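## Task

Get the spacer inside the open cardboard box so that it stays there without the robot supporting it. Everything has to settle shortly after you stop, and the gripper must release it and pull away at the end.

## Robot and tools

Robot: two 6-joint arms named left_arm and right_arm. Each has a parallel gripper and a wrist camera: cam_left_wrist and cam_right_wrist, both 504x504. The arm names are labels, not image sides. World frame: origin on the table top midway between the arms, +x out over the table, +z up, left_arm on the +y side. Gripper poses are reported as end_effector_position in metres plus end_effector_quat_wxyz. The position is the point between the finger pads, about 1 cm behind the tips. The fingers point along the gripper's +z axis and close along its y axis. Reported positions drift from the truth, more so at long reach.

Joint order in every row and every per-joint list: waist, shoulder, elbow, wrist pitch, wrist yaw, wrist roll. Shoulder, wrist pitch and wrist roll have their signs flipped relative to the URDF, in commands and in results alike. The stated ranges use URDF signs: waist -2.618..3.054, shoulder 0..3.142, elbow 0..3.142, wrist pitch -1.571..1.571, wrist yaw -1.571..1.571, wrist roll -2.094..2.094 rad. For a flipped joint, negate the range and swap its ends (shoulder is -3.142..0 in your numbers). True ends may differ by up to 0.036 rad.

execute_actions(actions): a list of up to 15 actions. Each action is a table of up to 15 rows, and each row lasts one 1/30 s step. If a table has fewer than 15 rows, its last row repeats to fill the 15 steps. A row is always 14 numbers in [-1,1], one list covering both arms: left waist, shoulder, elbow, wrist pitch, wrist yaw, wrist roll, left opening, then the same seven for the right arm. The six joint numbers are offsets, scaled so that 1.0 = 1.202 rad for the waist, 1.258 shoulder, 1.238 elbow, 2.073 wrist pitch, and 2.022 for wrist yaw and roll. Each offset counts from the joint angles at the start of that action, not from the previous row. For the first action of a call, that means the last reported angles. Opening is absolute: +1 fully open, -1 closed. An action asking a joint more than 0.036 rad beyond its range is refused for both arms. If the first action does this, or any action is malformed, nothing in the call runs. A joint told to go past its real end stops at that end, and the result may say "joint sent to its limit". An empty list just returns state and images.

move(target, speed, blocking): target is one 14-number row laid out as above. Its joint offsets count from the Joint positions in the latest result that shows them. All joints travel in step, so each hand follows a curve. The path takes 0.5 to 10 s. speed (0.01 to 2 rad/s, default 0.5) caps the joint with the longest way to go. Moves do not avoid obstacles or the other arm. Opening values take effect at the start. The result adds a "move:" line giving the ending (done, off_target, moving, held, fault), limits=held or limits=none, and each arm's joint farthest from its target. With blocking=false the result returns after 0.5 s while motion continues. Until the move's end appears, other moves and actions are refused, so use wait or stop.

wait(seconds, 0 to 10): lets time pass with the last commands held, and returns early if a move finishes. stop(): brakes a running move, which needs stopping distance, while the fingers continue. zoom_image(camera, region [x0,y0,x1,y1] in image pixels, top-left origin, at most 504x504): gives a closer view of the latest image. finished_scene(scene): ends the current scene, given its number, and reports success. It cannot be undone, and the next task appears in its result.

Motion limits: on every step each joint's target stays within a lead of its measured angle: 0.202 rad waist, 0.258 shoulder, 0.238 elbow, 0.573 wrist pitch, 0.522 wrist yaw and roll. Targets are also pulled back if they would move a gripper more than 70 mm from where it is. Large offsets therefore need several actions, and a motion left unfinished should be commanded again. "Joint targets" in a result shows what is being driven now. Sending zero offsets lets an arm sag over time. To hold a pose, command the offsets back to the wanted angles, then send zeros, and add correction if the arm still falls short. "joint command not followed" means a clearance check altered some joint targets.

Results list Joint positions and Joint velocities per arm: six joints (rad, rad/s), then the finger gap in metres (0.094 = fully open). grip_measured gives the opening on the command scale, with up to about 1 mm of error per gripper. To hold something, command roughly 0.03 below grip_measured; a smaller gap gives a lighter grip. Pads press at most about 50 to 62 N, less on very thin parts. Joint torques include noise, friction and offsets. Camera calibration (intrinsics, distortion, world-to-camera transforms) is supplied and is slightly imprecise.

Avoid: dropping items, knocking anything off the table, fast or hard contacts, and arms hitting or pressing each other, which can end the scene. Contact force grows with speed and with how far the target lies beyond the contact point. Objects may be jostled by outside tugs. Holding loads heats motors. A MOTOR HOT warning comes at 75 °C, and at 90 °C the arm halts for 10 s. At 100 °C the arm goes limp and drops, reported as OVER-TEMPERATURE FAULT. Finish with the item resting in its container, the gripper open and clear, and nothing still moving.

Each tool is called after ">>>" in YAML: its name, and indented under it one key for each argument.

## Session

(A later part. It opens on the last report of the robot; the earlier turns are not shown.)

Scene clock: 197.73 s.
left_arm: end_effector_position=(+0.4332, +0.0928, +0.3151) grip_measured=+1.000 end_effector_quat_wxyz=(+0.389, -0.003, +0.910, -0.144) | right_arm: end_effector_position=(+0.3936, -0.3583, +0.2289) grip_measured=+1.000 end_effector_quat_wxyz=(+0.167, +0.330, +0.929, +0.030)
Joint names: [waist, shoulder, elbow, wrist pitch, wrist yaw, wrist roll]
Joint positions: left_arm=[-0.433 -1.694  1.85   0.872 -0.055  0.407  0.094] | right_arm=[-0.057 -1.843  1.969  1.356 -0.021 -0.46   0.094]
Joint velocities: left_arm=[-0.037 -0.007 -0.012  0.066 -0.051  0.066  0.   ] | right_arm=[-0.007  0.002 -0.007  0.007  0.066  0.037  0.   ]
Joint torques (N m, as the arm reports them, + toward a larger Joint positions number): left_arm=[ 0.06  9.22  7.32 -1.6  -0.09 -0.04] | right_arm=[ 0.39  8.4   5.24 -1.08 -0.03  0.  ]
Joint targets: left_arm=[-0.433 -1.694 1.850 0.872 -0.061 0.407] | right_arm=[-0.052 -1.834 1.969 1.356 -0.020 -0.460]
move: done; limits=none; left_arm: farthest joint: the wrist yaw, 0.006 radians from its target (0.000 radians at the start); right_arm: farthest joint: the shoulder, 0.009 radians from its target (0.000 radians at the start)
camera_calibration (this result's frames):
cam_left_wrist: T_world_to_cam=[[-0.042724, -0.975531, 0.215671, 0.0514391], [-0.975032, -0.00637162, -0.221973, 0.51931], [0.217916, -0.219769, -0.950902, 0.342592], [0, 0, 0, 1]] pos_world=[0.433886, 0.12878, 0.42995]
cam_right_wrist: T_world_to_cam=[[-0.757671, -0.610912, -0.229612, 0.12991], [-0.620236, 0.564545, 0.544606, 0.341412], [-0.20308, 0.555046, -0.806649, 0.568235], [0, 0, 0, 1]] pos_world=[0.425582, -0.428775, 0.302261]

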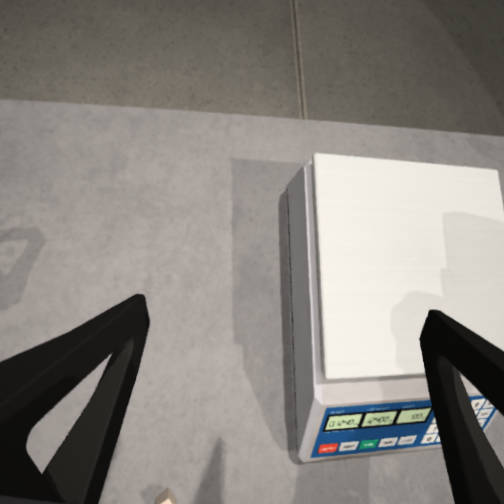

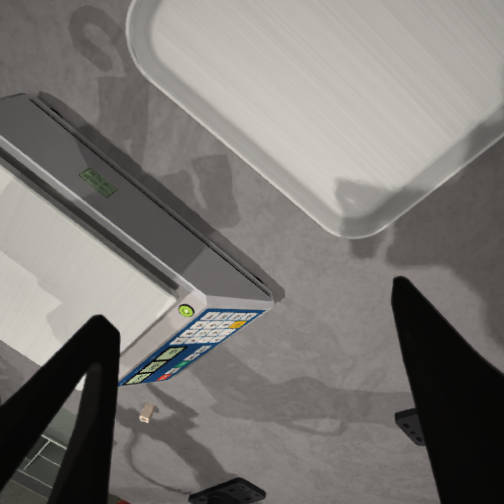

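>>> move:
  target: [-0.056,0.079,-0.54,0.075,0.027,-0.478,1,-0.2,0,0,0,0,0,1]
  speed: 1

Scene clock: 212.17 s.
left_arm: end_effector_position=(+0.2739, +0.1365, +0.0874) grip_measured=+1.000 end_effector_quat_wxyz=(+0.059, +0.494, +0.868, +0.009) | right_arm: end_effector_position=(+0.3627, -0.4483, +0.2289) grip_measured=+1.000 end_effector_quat_wxyz=(+0.170, +0.435, +0.884, +0.011)
Joint names: [waist, shoulder, elbow, wrist pitch, wrist yaw, wrist roll]
Joint positions: left_arm=[-0.492 -1.619  1.187  1.02  -0.013 -0.552  0.094] | right_arm=[-0.29  -1.843  1.969  1.356 -0.021 -0.46   0.094]
Joint velocities: left_arm=[-0.012 -0.002  0.012 -0.051 -0.022 -0.037  0.   ] | right_arm=[-0.002 -0.017 -0.017 -0.007  0.022  0.007  0.   ]
Joint torques (N m, as the arm reports them, + toward a larger Joint positions number): left_arm=[-0.73  9.72  6.3  -0.45  0.07 -0.11] | right_arm=[-0.73  7.77  5.23 -1.08  0.   -0.01]
Joint targets: left_arm=[-0.501 -1.595 1.182 1.027 -0.001 -0.560] | right_arm=[-0.297 -1.843 1.969 1.356 -0.021 -0.460]
move: off_target (left_arm); limits=none; left_arm: farthest joint: the shoulder, 0.025 radians from its target (0.100 radians at the start); right_arm: farthest joint: the waist, 0.007 radians from its target (0.241 radians at the start)
camera_calibration (this result's frames):
cam_left_wrist: T_world_to_cam=[[-0.840035, -0.520265, -0.153838, 0.324888], [-0.527092, 0.715461, 0.458573, 0.0330082], [-0.128515, 0.466304, -0.87524, 0.165012], [0, 0, 0, 1]] pos_world=[0.311522, 0.0684662, 0.179268]
cam_right_wrist: T_world_to_cam=[[-0.878109, -0.419463, -0.230162, 0.181183], [-0.473418, 0.692068, 0.544901, 0.376872], [-0.0692782, 0.587446, -0.806293, 0.5778], [0, 0, 0, 1]] pos_world=[0.377545, -0.524247, 0.302219]

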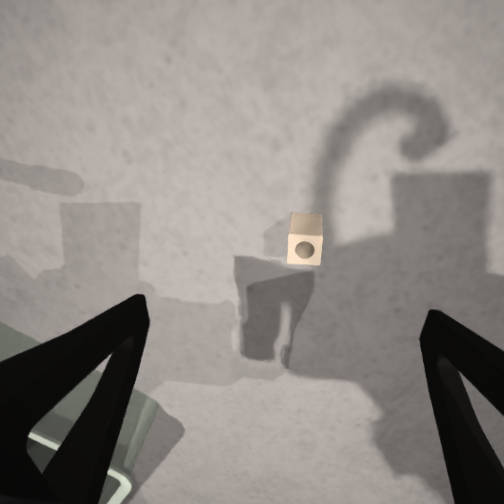

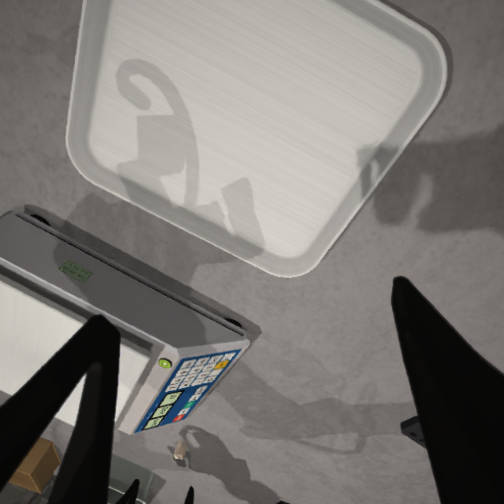

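>>> move:
  target: [-0.025,-0.028,-0.167,-0.125,0,0,1,0,0,0,0,0,0,1]
  speed: 0.3

Scene clock: 230.43 s.
left_arm: end_effector_position=(+0.2638, +0.1346, +0.0312) grip_measured=+1.000 end_effector_quat_wxyz=(+0.060, +0.503, +0.862, +0.008) | right_arm: end_effector_position=(+0.3627, -0.4483, +0.2289) grip_measured=+1.000 end_effector_quat_wxyz=(+0.170, +0.435, +0.884, +0.011)
Joint names: [waist, shoulder, elbow, wrist pitch, wrist yaw, wrist roll]
Joint positions: left_arm=[-0.513 -1.654  0.989  0.785 -0.013 -0.552  0.094] | right_arm=[-0.29  -1.843  1.969  1.356 -0.021 -0.46   0.094]
Joint velocities: left_arm=[-0.002 -0.012  0.007  0.007 -0.037 -0.007  0.   ] | right_arm=[ 0.007 -0.002 -0.007  0.022  0.037 -0.037  0.   ]
Joint torques (N m, as the arm reports them, + toward a larger Joint positions number): left_arm=[-0.76  7.61  5.57 -0.75 -0.04 -0.03] | right_arm=[-0.05  7.77  5.24 -1.08 -0.01  0.  ]
Joint targets: left_arm=[-0.522 -1.655 0.980 0.761 -0.013 -0.552] | right_arm=[-0.290 -1.843 1.969 1.356 -0.021 -0.460]
move: off_target (left_arm); limits=none; left_arm: farthest joint: the wrist pitch, 0.024 radians from its target (0.259 radians at the start); right_arm: farthest joint: the waist, 0.000 radians from its target (0.000 radians at the start)
camera_calibration (this result's frames):
cam_left_wrist: T_world_to_cam=[[-0.850643, -0.502369, -0.155023, 0.307245], [-0.512616, 0.727043, 0.456764, 0.0495174], [-0.116756, 0.46801, -0.875976, 0.112053], [0, 0, 0, 1]] pos_world=[0.299822, 0.065907, 0.123168]
cam_right_wrist: T_world_to_cam=[[-0.878109, -0.419463, -0.230162, 0.181183], [-0.473418, 0.692068, 0.544901, 0.376872], [-0.0692782, 0.587446, -0.806293, 0.5778], [0, 0, 0, 1]] pos_world=[0.377545, -0.524247, 0.302219]

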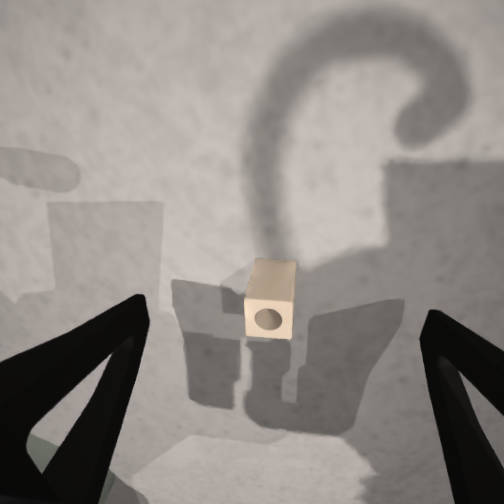

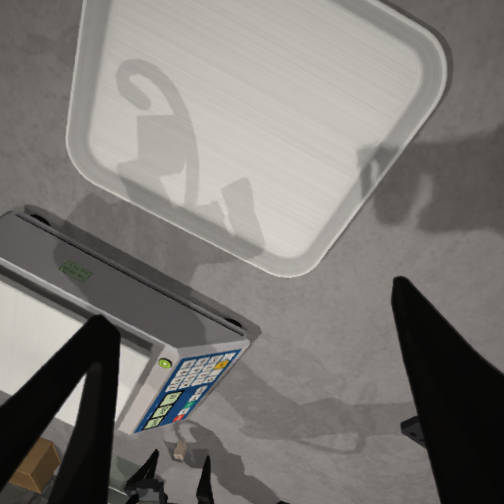

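>>> move:
  target: [0,-0.03,0,-0.034,0,0,1,0,0,0,0,0,0,1]
  speed: 0.2

>>> execute_actions:
  actions:
    - [[0,0,0,0,0,0,-0.4,0,0,0,0,0,0,1]]
    - [[0,0,0,0,0,0,-0.73,0,0,0,0,0,0,1]]
    - [[0,0,0,0,0,0,-0.73,0,0,0,0,0,0,1]]

Scene clock: 239.73 s.
left_arm: end_effector_position=(+0.2709, +0.1307, +0.0226) grip_measured=+1.000 end_effector_quat_wxyz=(+0.066, +0.503, +0.862, +0.008) | right_arm: end_effector_position=(+0.3627, -0.4483, +0.2289) grip_measured=+1.000 end_effector_quat_wxyz=(+0.170, +0.435, +0.884, +0.011)
Joint names: [waist, shoulder, elbow, wrist pitch, wrist yaw, wrist roll]
Joint positions: left_arm=[-0.513 -1.689  0.989  0.739 -0.013 -0.552  0.094] | right_arm=[-0.29  -1.843  1.969  1.356 -0.021 -0.46   0.094]
Joint velocities: left_arm=[-0.007  0.002  0.007  0.095 -0.007 -0.007  0.   ] | right_arm=[-0.002  0.007 -0.007  0.022 -0.066  0.037  0.   ]
Joint torques (N m, as the arm reports them, + toward a larger Joint positions number): left_arm=[-0.04  7.74  6.24 -0.77 -0.04 -0.03] | right_arm=[-0.05  7.79  5.22 -1.08 -0.01 -0.01]
Joint targets: left_arm=[-0.513 -1.692 0.989 0.715 -0.013 -0.552] | right_arm=[-0.290 -1.843 1.969 1.356 -0.021 -0.460]
move: off_target (left_arm); limits=none; left_arm: farthest joint: the wrist pitch, 0.025 radians from its target (0.070 radians at the start); right_arm: farthest joint: the waist, 0.000 radians from its target (0.000 radians at the start)
camera_calibration (this result's frames):
cam_left_wrist: T_world_to_cam=[[-0.849168, -0.503183, -0.160373, 0.309786], [-0.516846, 0.729379, 0.448191, 0.0609343], [-0.108549, 0.463478, -0.879434, 0.105615], [0, 0, 0, 1]] pos_world=[0.306019, 0.0624848, 0.115252]
cam_right_wrist: T_world_to_cam=[[-0.878109, -0.419463, -0.230162, 0.181183], [-0.473418, 0.692068, 0.544901, 0.376872], [-0.0692782, 0.587446, -0.806293, 0.5778], [0, 0, 0, 1]] pos_world=[0.377545, -0.524247, 0.302219]

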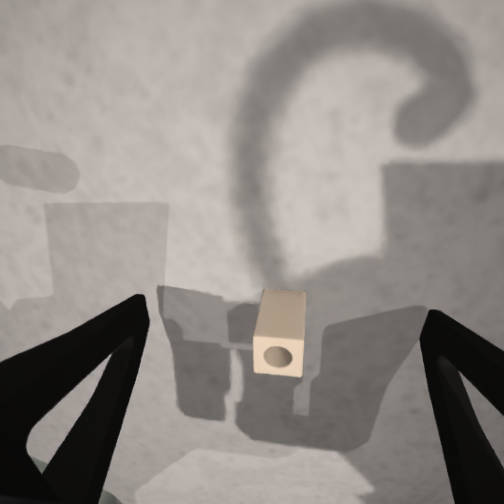

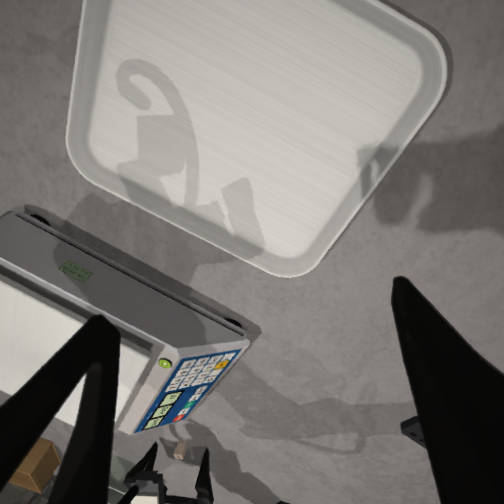

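Scene clock: 241.23 s.
left_arm: end_effector_position=(+0.2709, +0.1307, +0.0226) grip_measured=-0.698 end_effector_quat_wxyz=(+0.066, +0.503, +0.862, +0.008) | right_arm: end_effector_position=(+0.3627, -0.4483, +0.2289) grip_measured=+1.000 end_effector_quat_wxyz=(+0.170, +0.435, +0.884, +0.011)
Joint names: [waist, shoulder, elbow, wrist pitch, wrist yaw, wrist roll]
Joint positions: left_arm=[-0.513 -1.689  0.989  0.739 -0.013 -0.552  0.014] | right_arm=[-0.29  -1.843  1.969  1.356 -0.021 -0.46   0.094]
Joint velocities: left_arm=[ 0.002  0.017 -0.017 -0.037  0.022 -0.081 -0.   ] | right_arm=[-0.007  0.002  0.007 -0.081 -0.037  0.037  0.   ]
Joint torques (N m, as the arm reports them, + toward a larger Joint positions number): left_arm=[-0.04  7.96  6.24 -0.54 -0.05 -0.04] | right_arm=[-0.04  7.77  5.22 -1.08 -0.01  0.  ]
Joint targets: left_arm=[-0.513 -1.689 0.989 0.739 -0.013 -0.552] | right_arm=[-0.290 -1.843 1.969 1.356 -0.021 -0.460]
camera_calibration (this result's frames):
cam_left_wrist: T_world_to_cam=[[-0.849168, -0.503183, -0.160373, 0.309786], [-0.516846, 0.729379, 0.448191, 0.0609343], [-0.108549, 0.463478, -0.879434, 0.105615], [0, 0, 0, 1]] pos_world=[0.306019, 0.0624848, 0.115252]
cam_right_wrist: T_world_to_cam=[[-0.878109, -0.419463, -0.230162, 0.181183], [-0.473418, 0.692068, 0.544901, 0.376872], [-0.0692782, 0.587446, -0.806293, 0.5778], [0, 0, 0, 1]] pos_world=[0.377545, -0.524247, 0.302219]

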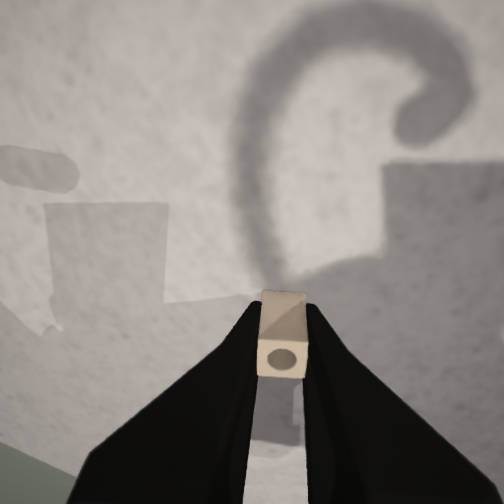

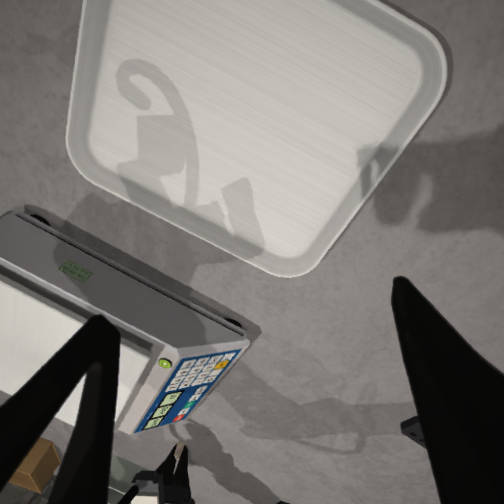

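>>> move:
  target: [0,0.02,0.6,0.2,0,0.2,-0.73,0,0,0,0,0,0,1]
  speed: 1.2

>>> move:
  target: [0.68,-0.3,0.22,-0.15,0,0.1,-0.73,0,0,0,0,0,0,1]
  speed: 1

Scene clock: 256.23 s.
left_arm: end_effector_position=(+0.3511, +0.0865, +0.2281) grip_measured=-0.698 end_effector_quat_wxyz=(+0.229, +0.315, +0.921, -0.034) | right_arm: end_effector_position=(+0.3627, -0.4483, +0.2289) grip_measured=+1.000 end_effector_quat_wxyz=(+0.170, +0.435, +0.884, +0.011)
Joint names: [waist, shoulder, elbow, wrist pitch, wrist yaw, wrist roll]
Joint positions: left_arm=[-0.513 -1.674  1.71   1.141 -0.013 -0.157  0.014] | right_arm=[-0.29  -1.843  1.969  1.356 -0.021 -0.46   0.094]
Joint velocities: left_arm=[-0.007 -0.002 -0.007 -0.037 -0.022  0.051  0.   ] | right_arm=[-0.002  0.002  0.012 -0.022 -0.051 -0.022  0.   ]
Joint torques (N m, as the arm reports them, + toward a larger Joint positions number): left_arm=[-0.02  9.48  8.93 -0.97 -0.04  0.04] | right_arm=[-0.03  7.79  5.23 -1.08  0.    0.01]
Joint targets: left_arm=[-0.513 -1.664 1.732 1.154 -0.013 -0.148] | right_arm=[-0.290 -1.843 1.969 1.356 -0.021 -0.460]
move: off_target (left_arm); limits=none; left_arm: farthest joint: the elbow, 0.022 radians from its target (0.742 radians at the start); right_arm: farthest joint: the waist, 0.000 radians from its target (0.000 radians at the start)
camera_calibration (this result's frames):
cam_left_wrist: T_world_to_cam=[[-0.554816, -0.817984, -0.151925, 0.310517], [-0.831921, 0.543401, 0.112353, 0.245871], [-0.00934663, 0.188724, -0.981986, 0.327936], [0, 0, 0, 1]] pos_world=[0.37989, 0.0585019, 0.34158]
cam_right_wrist: T_world_to_cam=[[-0.878109, -0.419463, -0.230162, 0.181183], [-0.473418, 0.692068, 0.544901, 0.376872], [-0.0692782, 0.587446, -0.806293, 0.5778], [0, 0, 0, 1]] pos_world=[0.377545, -0.524247, 0.302219]

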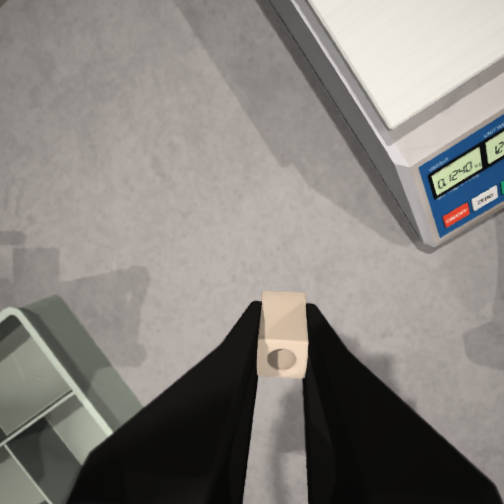

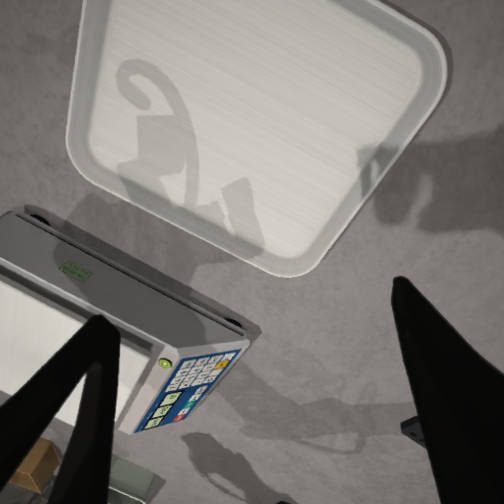

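Scene clock: 257.83 s.
left_arm: end_effector_position=(+0.5045, +0.4484, +0.1756) grip_measured=-0.697 end_effector_quat_wxyz=(+0.288, -0.171, +0.941, +0.050) | right_arm: end_effector_position=(+0.3627, -0.4483, +0.2289) grip_measured=+1.000 end_effector_quat_wxyz=(+0.170, +0.435, +0.884, +0.011)
Joint names: [waist, shoulder, elbow, wrist pitch, wrist yaw, wrist roll]
Joint positions: left_arm=[ 0.309 -2.065  1.946  0.858 -0.018  0.037  0.014] | right_arm=[-0.29  -1.843  1.969  1.356 -0.021 -0.46   0.094]
Joint velocities: left_arm=[-0.002 -0.002 -0.007 -0.066  0.066 -0.081 -0.   ] | right_arm=[ 0.012  0.002 -0.027  0.066  0.022 -0.022  0.   ]
Joint torques (N m, as the arm reports them, + toward a larger Joint positions number): left_arm=[-0.48 14.07 10.35 -1.55  0.01  0.02] | right_arm=[-0.03  7.77  5.24 -1.08 -0.01  0.  ]
Joint targets: left_arm=[0.304 -2.051 1.982 0.830 -0.013 0.045] | right_arm=[-0.290 -1.843 1.969 1.356 -0.021 -0.460]
move: off_target (left_arm); limits=none; left_arm: farthest joint: the elbow, 0.037 radians from its target (0.272 radians at the start); right_arm: farthest joint: the waist, 0.000 radians from its target (0.000 radians at the start)
camera_calibration (this result's frames):
cam_left_wrist: T_world_to_cam=[[0.397981, -0.915516, -0.0586611, 0.230369], [-0.917358, -0.397718, -0.0166052, 0.670461], [-0.00812828, 0.0604217, -0.99814, 0.269259], [0, 0, 0, 1]] pos_world=[0.525558, 0.461291, 0.293405]
cam_right_wrist: T_world_to_cam=[[-0.878109, -0.419463, -0.230162, 0.181183], [-0.473418, 0.692068, 0.544901, 0.376872], [-0.0692782, 0.587446, -0.806293, 0.5778], [0, 0, 0, 1]] pos_world=[0.377545, -0.524247, 0.302219]

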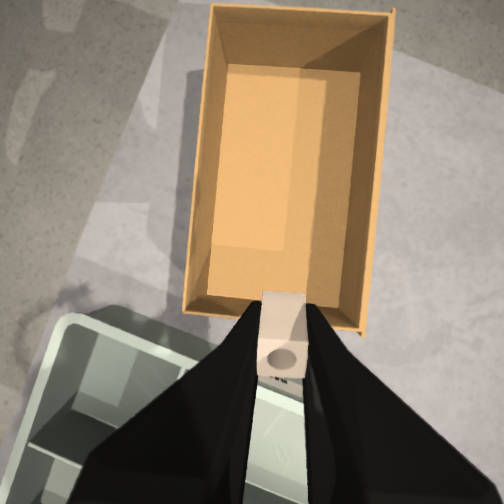

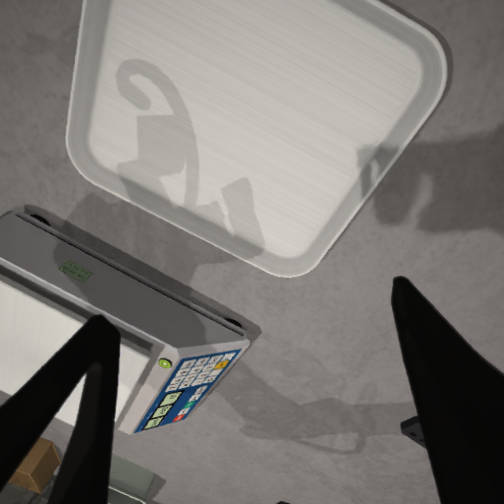

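>>> move:
  target: [0,-0.095,0.06,-0.085,0,0,-0.73,0,0,0,0,0,0,1]
  speed: 0.5

Scene clock: 265.43 s.
left_arm: end_effector_position=(+0.5457, +0.4619, +0.1410) grip_measured=-0.697 end_effector_quat_wxyz=(+0.314, -0.170, +0.932, +0.053) | right_arm: end_effector_position=(+0.3627, -0.4483, +0.2289) grip_measured=+1.000 end_effector_quat_wxyz=(+0.170, +0.435, +0.884, +0.011)
Joint names: [waist, shoulder, elbow, wrist pitch, wrist yaw, wrist roll]
Joint positions: left_arm=[ 0.309 -2.201  1.989  0.71  -0.018  0.037  0.014] | right_arm=[-0.29  -1.843  1.969  1.356 -0.021 -0.46   0.094]
Joint velocities: left_arm=[-0.002 -0.002 -0.002  0.022  0.022  0.066  0.   ] | right_arm=[-0.027  0.002 -0.007  0.051  0.051  0.051  0.   ]
Joint torques (N m, as the arm reports them, + toward a larger Joint positions number): left_arm=[-0.05 15.72 10.06 -1.61 -0.05 -0.04] | right_arm=[-0.03  7.76  5.24 -1.09  0.    0.  ]
Joint targets: left_arm=[0.309 -2.184 2.020 0.682 -0.018 0.037] | right_arm=[-0.290 -1.843 1.969 1.356 -0.021 -0.460]
move: off_target (left_arm); limits=none; left_arm: farthest joint: the elbow, 0.031 radians from its target (0.075 radians at the start); right_arm: farthest joint: the waist, 0.000 radians from its target (0.000 radians at the start)
camera_calibration (this result's frames):
cam_left_wrist: T_world_to_cam=[[0.401191, -0.914444, -0.0532775, 0.22133], [-0.914938, -0.397258, -0.0712332, 0.719215], [0.0439738, 0.0773238, -0.996036, 0.197638], [0, 0, 0, 1]] pos_world=[0.56055, 0.472826, 0.259878]
cam_right_wrist: T_world_to_cam=[[-0.878109, -0.419463, -0.230162, 0.181183], [-0.473418, 0.692068, 0.544901, 0.376872], [-0.0692782, 0.587446, -0.806293, 0.5778], [0, 0, 0, 1]] pos_world=[0.377545, -0.524247, 0.302219]

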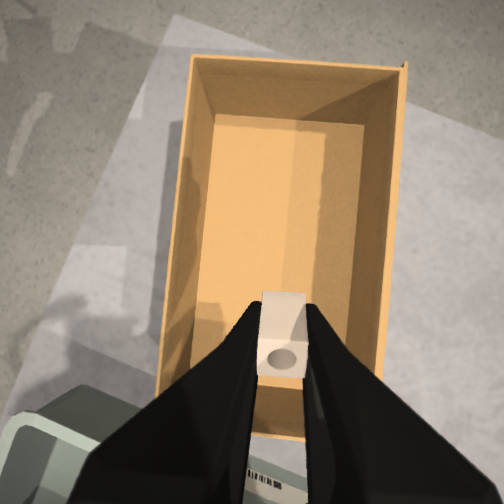

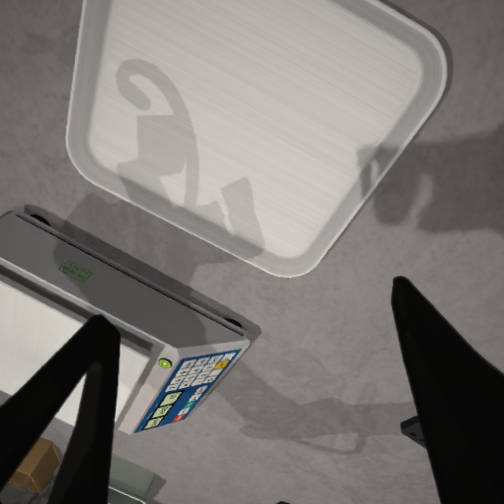

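>>> move:
  target: [0,-0.12,0,0,0,0,-0.73,0,0,0,0,0,0,1]
  speed: 0.3

>>> execute_actions:
  actions:
    - [[0,0,0,0,0,0,-0.2,0,0,0,0,0,0,1]]
    - [[0,0,0,0,0,0,-0.2,0,0,0,0,0,0,1]]

>>> move:
  target: [0,0.4,0,0,0,0,-0.2,0,0,0,0,0,0,1]
  speed: 0.8

Scene clock: 276.37 s.
left_arm: end_effector_position=(+0.5436, +0.4614, +0.0541) grip_measured=-0.697 end_effector_quat_wxyz=(+0.242, -0.173, +0.954, +0.044) | right_arm: end_effector_position=(+0.3627, -0.4483, +0.2289) grip_measured=+1.000 end_effector_quat_wxyz=(+0.170, +0.435, +0.884, +0.011)
Joint names: [waist, shoulder, elbow, wrist pitch, wrist yaw, wrist roll]
Joint positions: left_arm=[ 0.309 -2.358  1.989  0.705 -0.019  0.036  0.014] | right_arm=[-0.29  -1.843  1.969  1.356 -0.021 -0.46   0.094]
Joint velocities: left_arm=[-0.002  0.002 -0.002  0.007  0.022  0.037  0.   ] | right_arm=[ 0.007  0.002  0.002 -0.007  0.007  0.051  0.   ]
Joint torques (N m, as the arm reports them, + toward a larger Joint positions number): left_arm=[-0.07 15.73  7.23 -1.08 -0.03 -0.02] | right_arm=[-0.04  7.78  5.23 -1.08 -0.01  0.  ]
Joint targets: left_arm=[0.309 -2.352 1.989 0.710 -0.018 0.037] | right_arm=[-0.290 -1.843 1.969 1.356 -0.021 -0.460]
move: done; limits=none; left_arm: farthest joint: the shoulder, 0.006 radians from its target (0.151 radians at the start); right_arm: farthest joint: the waist, 0.000 radians from its target (0.000 radians at the start)
camera_calibration (this result's frames):
cam_left_wrist: T_world_to_cam=[[0.392059, -0.917376, -0.0686411, 0.224257], [-0.91449, -0.396759, 0.0793078, 0.702291], [-0.099989, 0.0316783, -0.994484, 0.210452], [0, 0, 0, 1]] pos_world=[0.575359, 0.477702, 0.168988]
cam_right_wrist: T_world_to_cam=[[-0.878109, -0.419463, -0.230162, 0.181183], [-0.473418, 0.692068, 0.544901, 0.376872], [-0.0692782, 0.587446, -0.806293, 0.5778], [0, 0, 0, 1]] pos_world=[0.377545, -0.524247, 0.302219]

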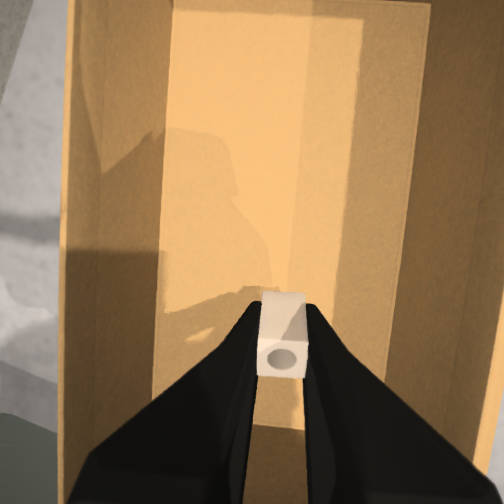

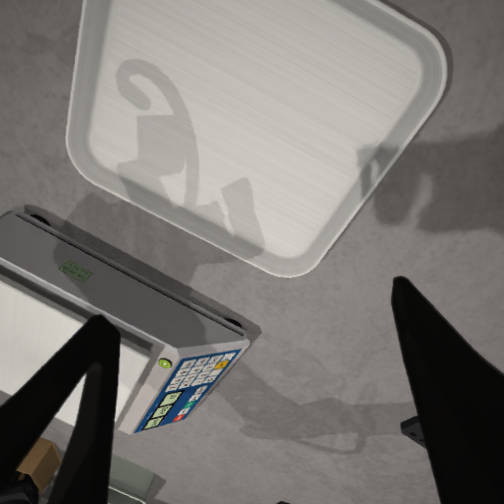

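Scene clock: 277.37 s.
left_arm: end_effector_position=(+0.5436, +0.4614, +0.0541) grip_measured=-0.202 end_effector_quat_wxyz=(+0.242, -0.173, +0.954, +0.044) | right_arm: end_effector_position=(+0.3627, -0.4483, +0.2289) grip_measured=+1.000 end_effector_quat_wxyz=(+0.170, +0.435, +0.884, +0.011)
Joint names: [waist, shoulder, elbow, wrist pitch, wrist yaw, wrist roll]
Joint positions: left_arm=[ 0.309 -2.358  1.989  0.705 -0.019  0.036  0.037] | right_arm=[-0.29  -1.843  1.969  1.356 -0.021 -0.46   0.094]
Joint velocities: left_arm=[ 0.002 -0.012 -0.002  0.066  0.007 -0.037  0.001] | right_arm=[-0.022  0.002 -0.007  0.007 -0.022 -0.022  0.   ]
Joint torques (N m, as the arm reports them, + toward a larger Joint positions number): left_arm=[-0.05 15.23  7.3  -1.12 -0.05 -0.04] | right_arm=[-0.05  7.78  5.25 -1.08  0.    0.  ]
Joint targets: left_arm=[0.309 -2.358 1.989 0.705 -0.019 0.036] | right_arm=[-0.290 -1.843 1.969 1.356 -0.021 -0.460]
camera_calibration (this result's frames):
cam_left_wrist: T_world_to_cam=[[0.391899, -0.917469, -0.0683078, 0.224301], [-0.914571, -0.396568, 0.0793384, 0.702239], [-0.0998792, 0.0313797, -0.994505, 0.210535], [0, 0, 0, 1]] pos_world=[0.575371, 0.477668, 0.168985]
cam_right_wrist: T_world_to_cam=[[-0.878109, -0.419463, -0.230162, 0.181183], [-0.473418, 0.692068, 0.544901, 0.376872], [-0.0692782, 0.587446, -0.806293, 0.5778], [0, 0, 0, 1]] pos_world=[0.377545, -0.524247, 0.302219]

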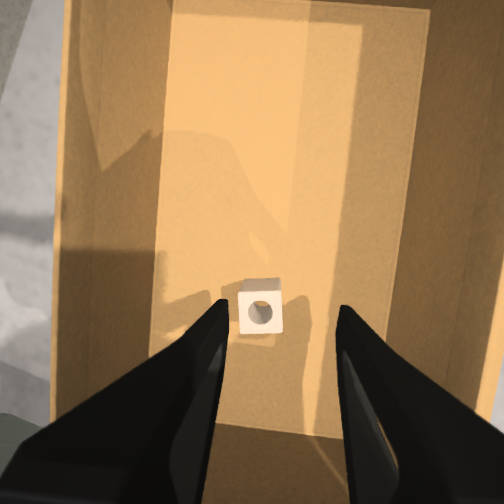

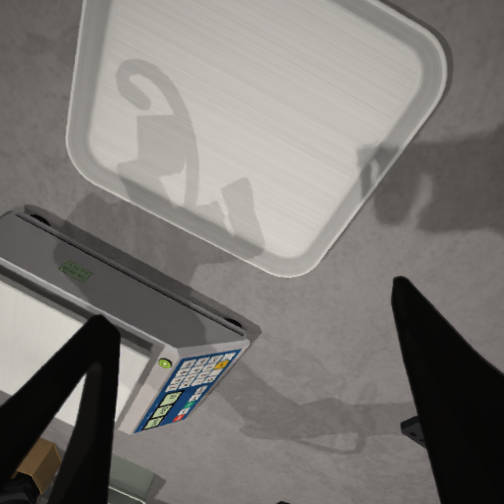

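Scene clock: 278.70 s.
left_arm: end_effector_position=(+0.5081, +0.4497, +0.3239) grip_measured=-0.202 end_effector_quat_wxyz=(+0.467, -0.159, +0.866, +0.075) | right_arm: end_effector_position=(+0.3627, -0.4483, +0.2289) grip_measured=+1.000 end_effector_quat_wxyz=(+0.170, +0.435, +0.884, +0.011)
Joint names: [waist, shoulder, elbow, wrist pitch, wrist yaw, wrist roll]
Joint positions: left_arm=[ 0.309 -1.86   1.982  0.707 -0.019  0.036  0.037] | right_arm=[-0.29  -1.843  1.969  1.356 -0.021 -0.46   0.094]
Joint velocities: left_arm=[-0.017 -0.012  0.002  0.037 -0.022 -0.007  0.   ] | right_arm=[ 0.007  0.002 -0.007  0.037 -0.037  0.022  0.   ]
Joint torques (N m, as the arm reports them, + toward a larger Joint positions number): left_arm=[-0.04 11.46  8.06 -1.75 -0.05 -0.04] | right_arm=[-0.03  7.75  5.24 -1.08  0.    0.  ]
Joint targets: left_arm=[0.309 -1.855 1.989 0.705 -0.019 0.036] | right_arm=[-0.290 -1.843 1.969 1.356 -0.021 -0.460]
move: done; limits=none; left_arm: farthest joint: the elbow, 0.007 radians from its target (0.000 radians at the start); right_arm: farthest joint: the waist, 0.000 radians from its target (0.000 radians at the start)
camera_calibration (this result's frames):
cam_left_wrist: T_world_to_cam=[[0.412822, -0.910593, -0.0199598, 0.216555], [-0.839435, -0.371876, -0.396305, 0.748564], [0.35345, 0.180359, -0.917902, 0.153572], [0, 0, 0, 1]] pos_world=[0.484692, 0.447868, 0.441946]
cam_right_wrist: T_world_to_cam=[[-0.878109, -0.419463, -0.230162, 0.181183], [-0.473418, 0.692068, 0.544901, 0.376872], [-0.0692782, 0.587446, -0.806293, 0.5778], [0, 0, 0, 1]] pos_world=[0.377545, -0.524247, 0.302219]

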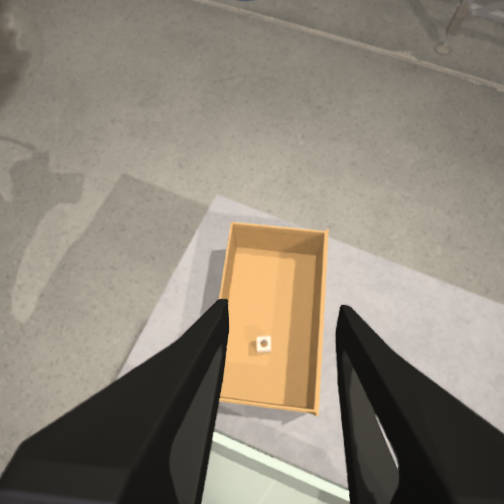

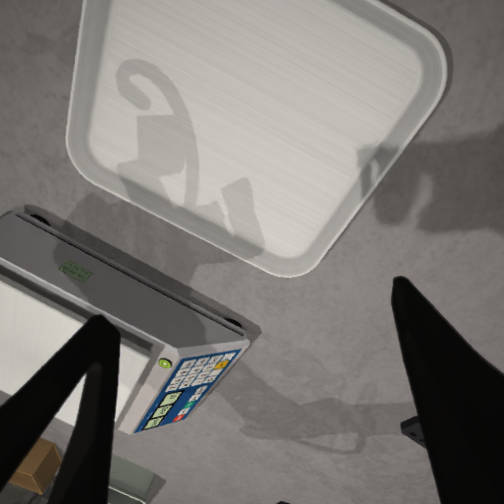

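>>> finished_scene:
  scene: 1

The scene is finished: the task was done.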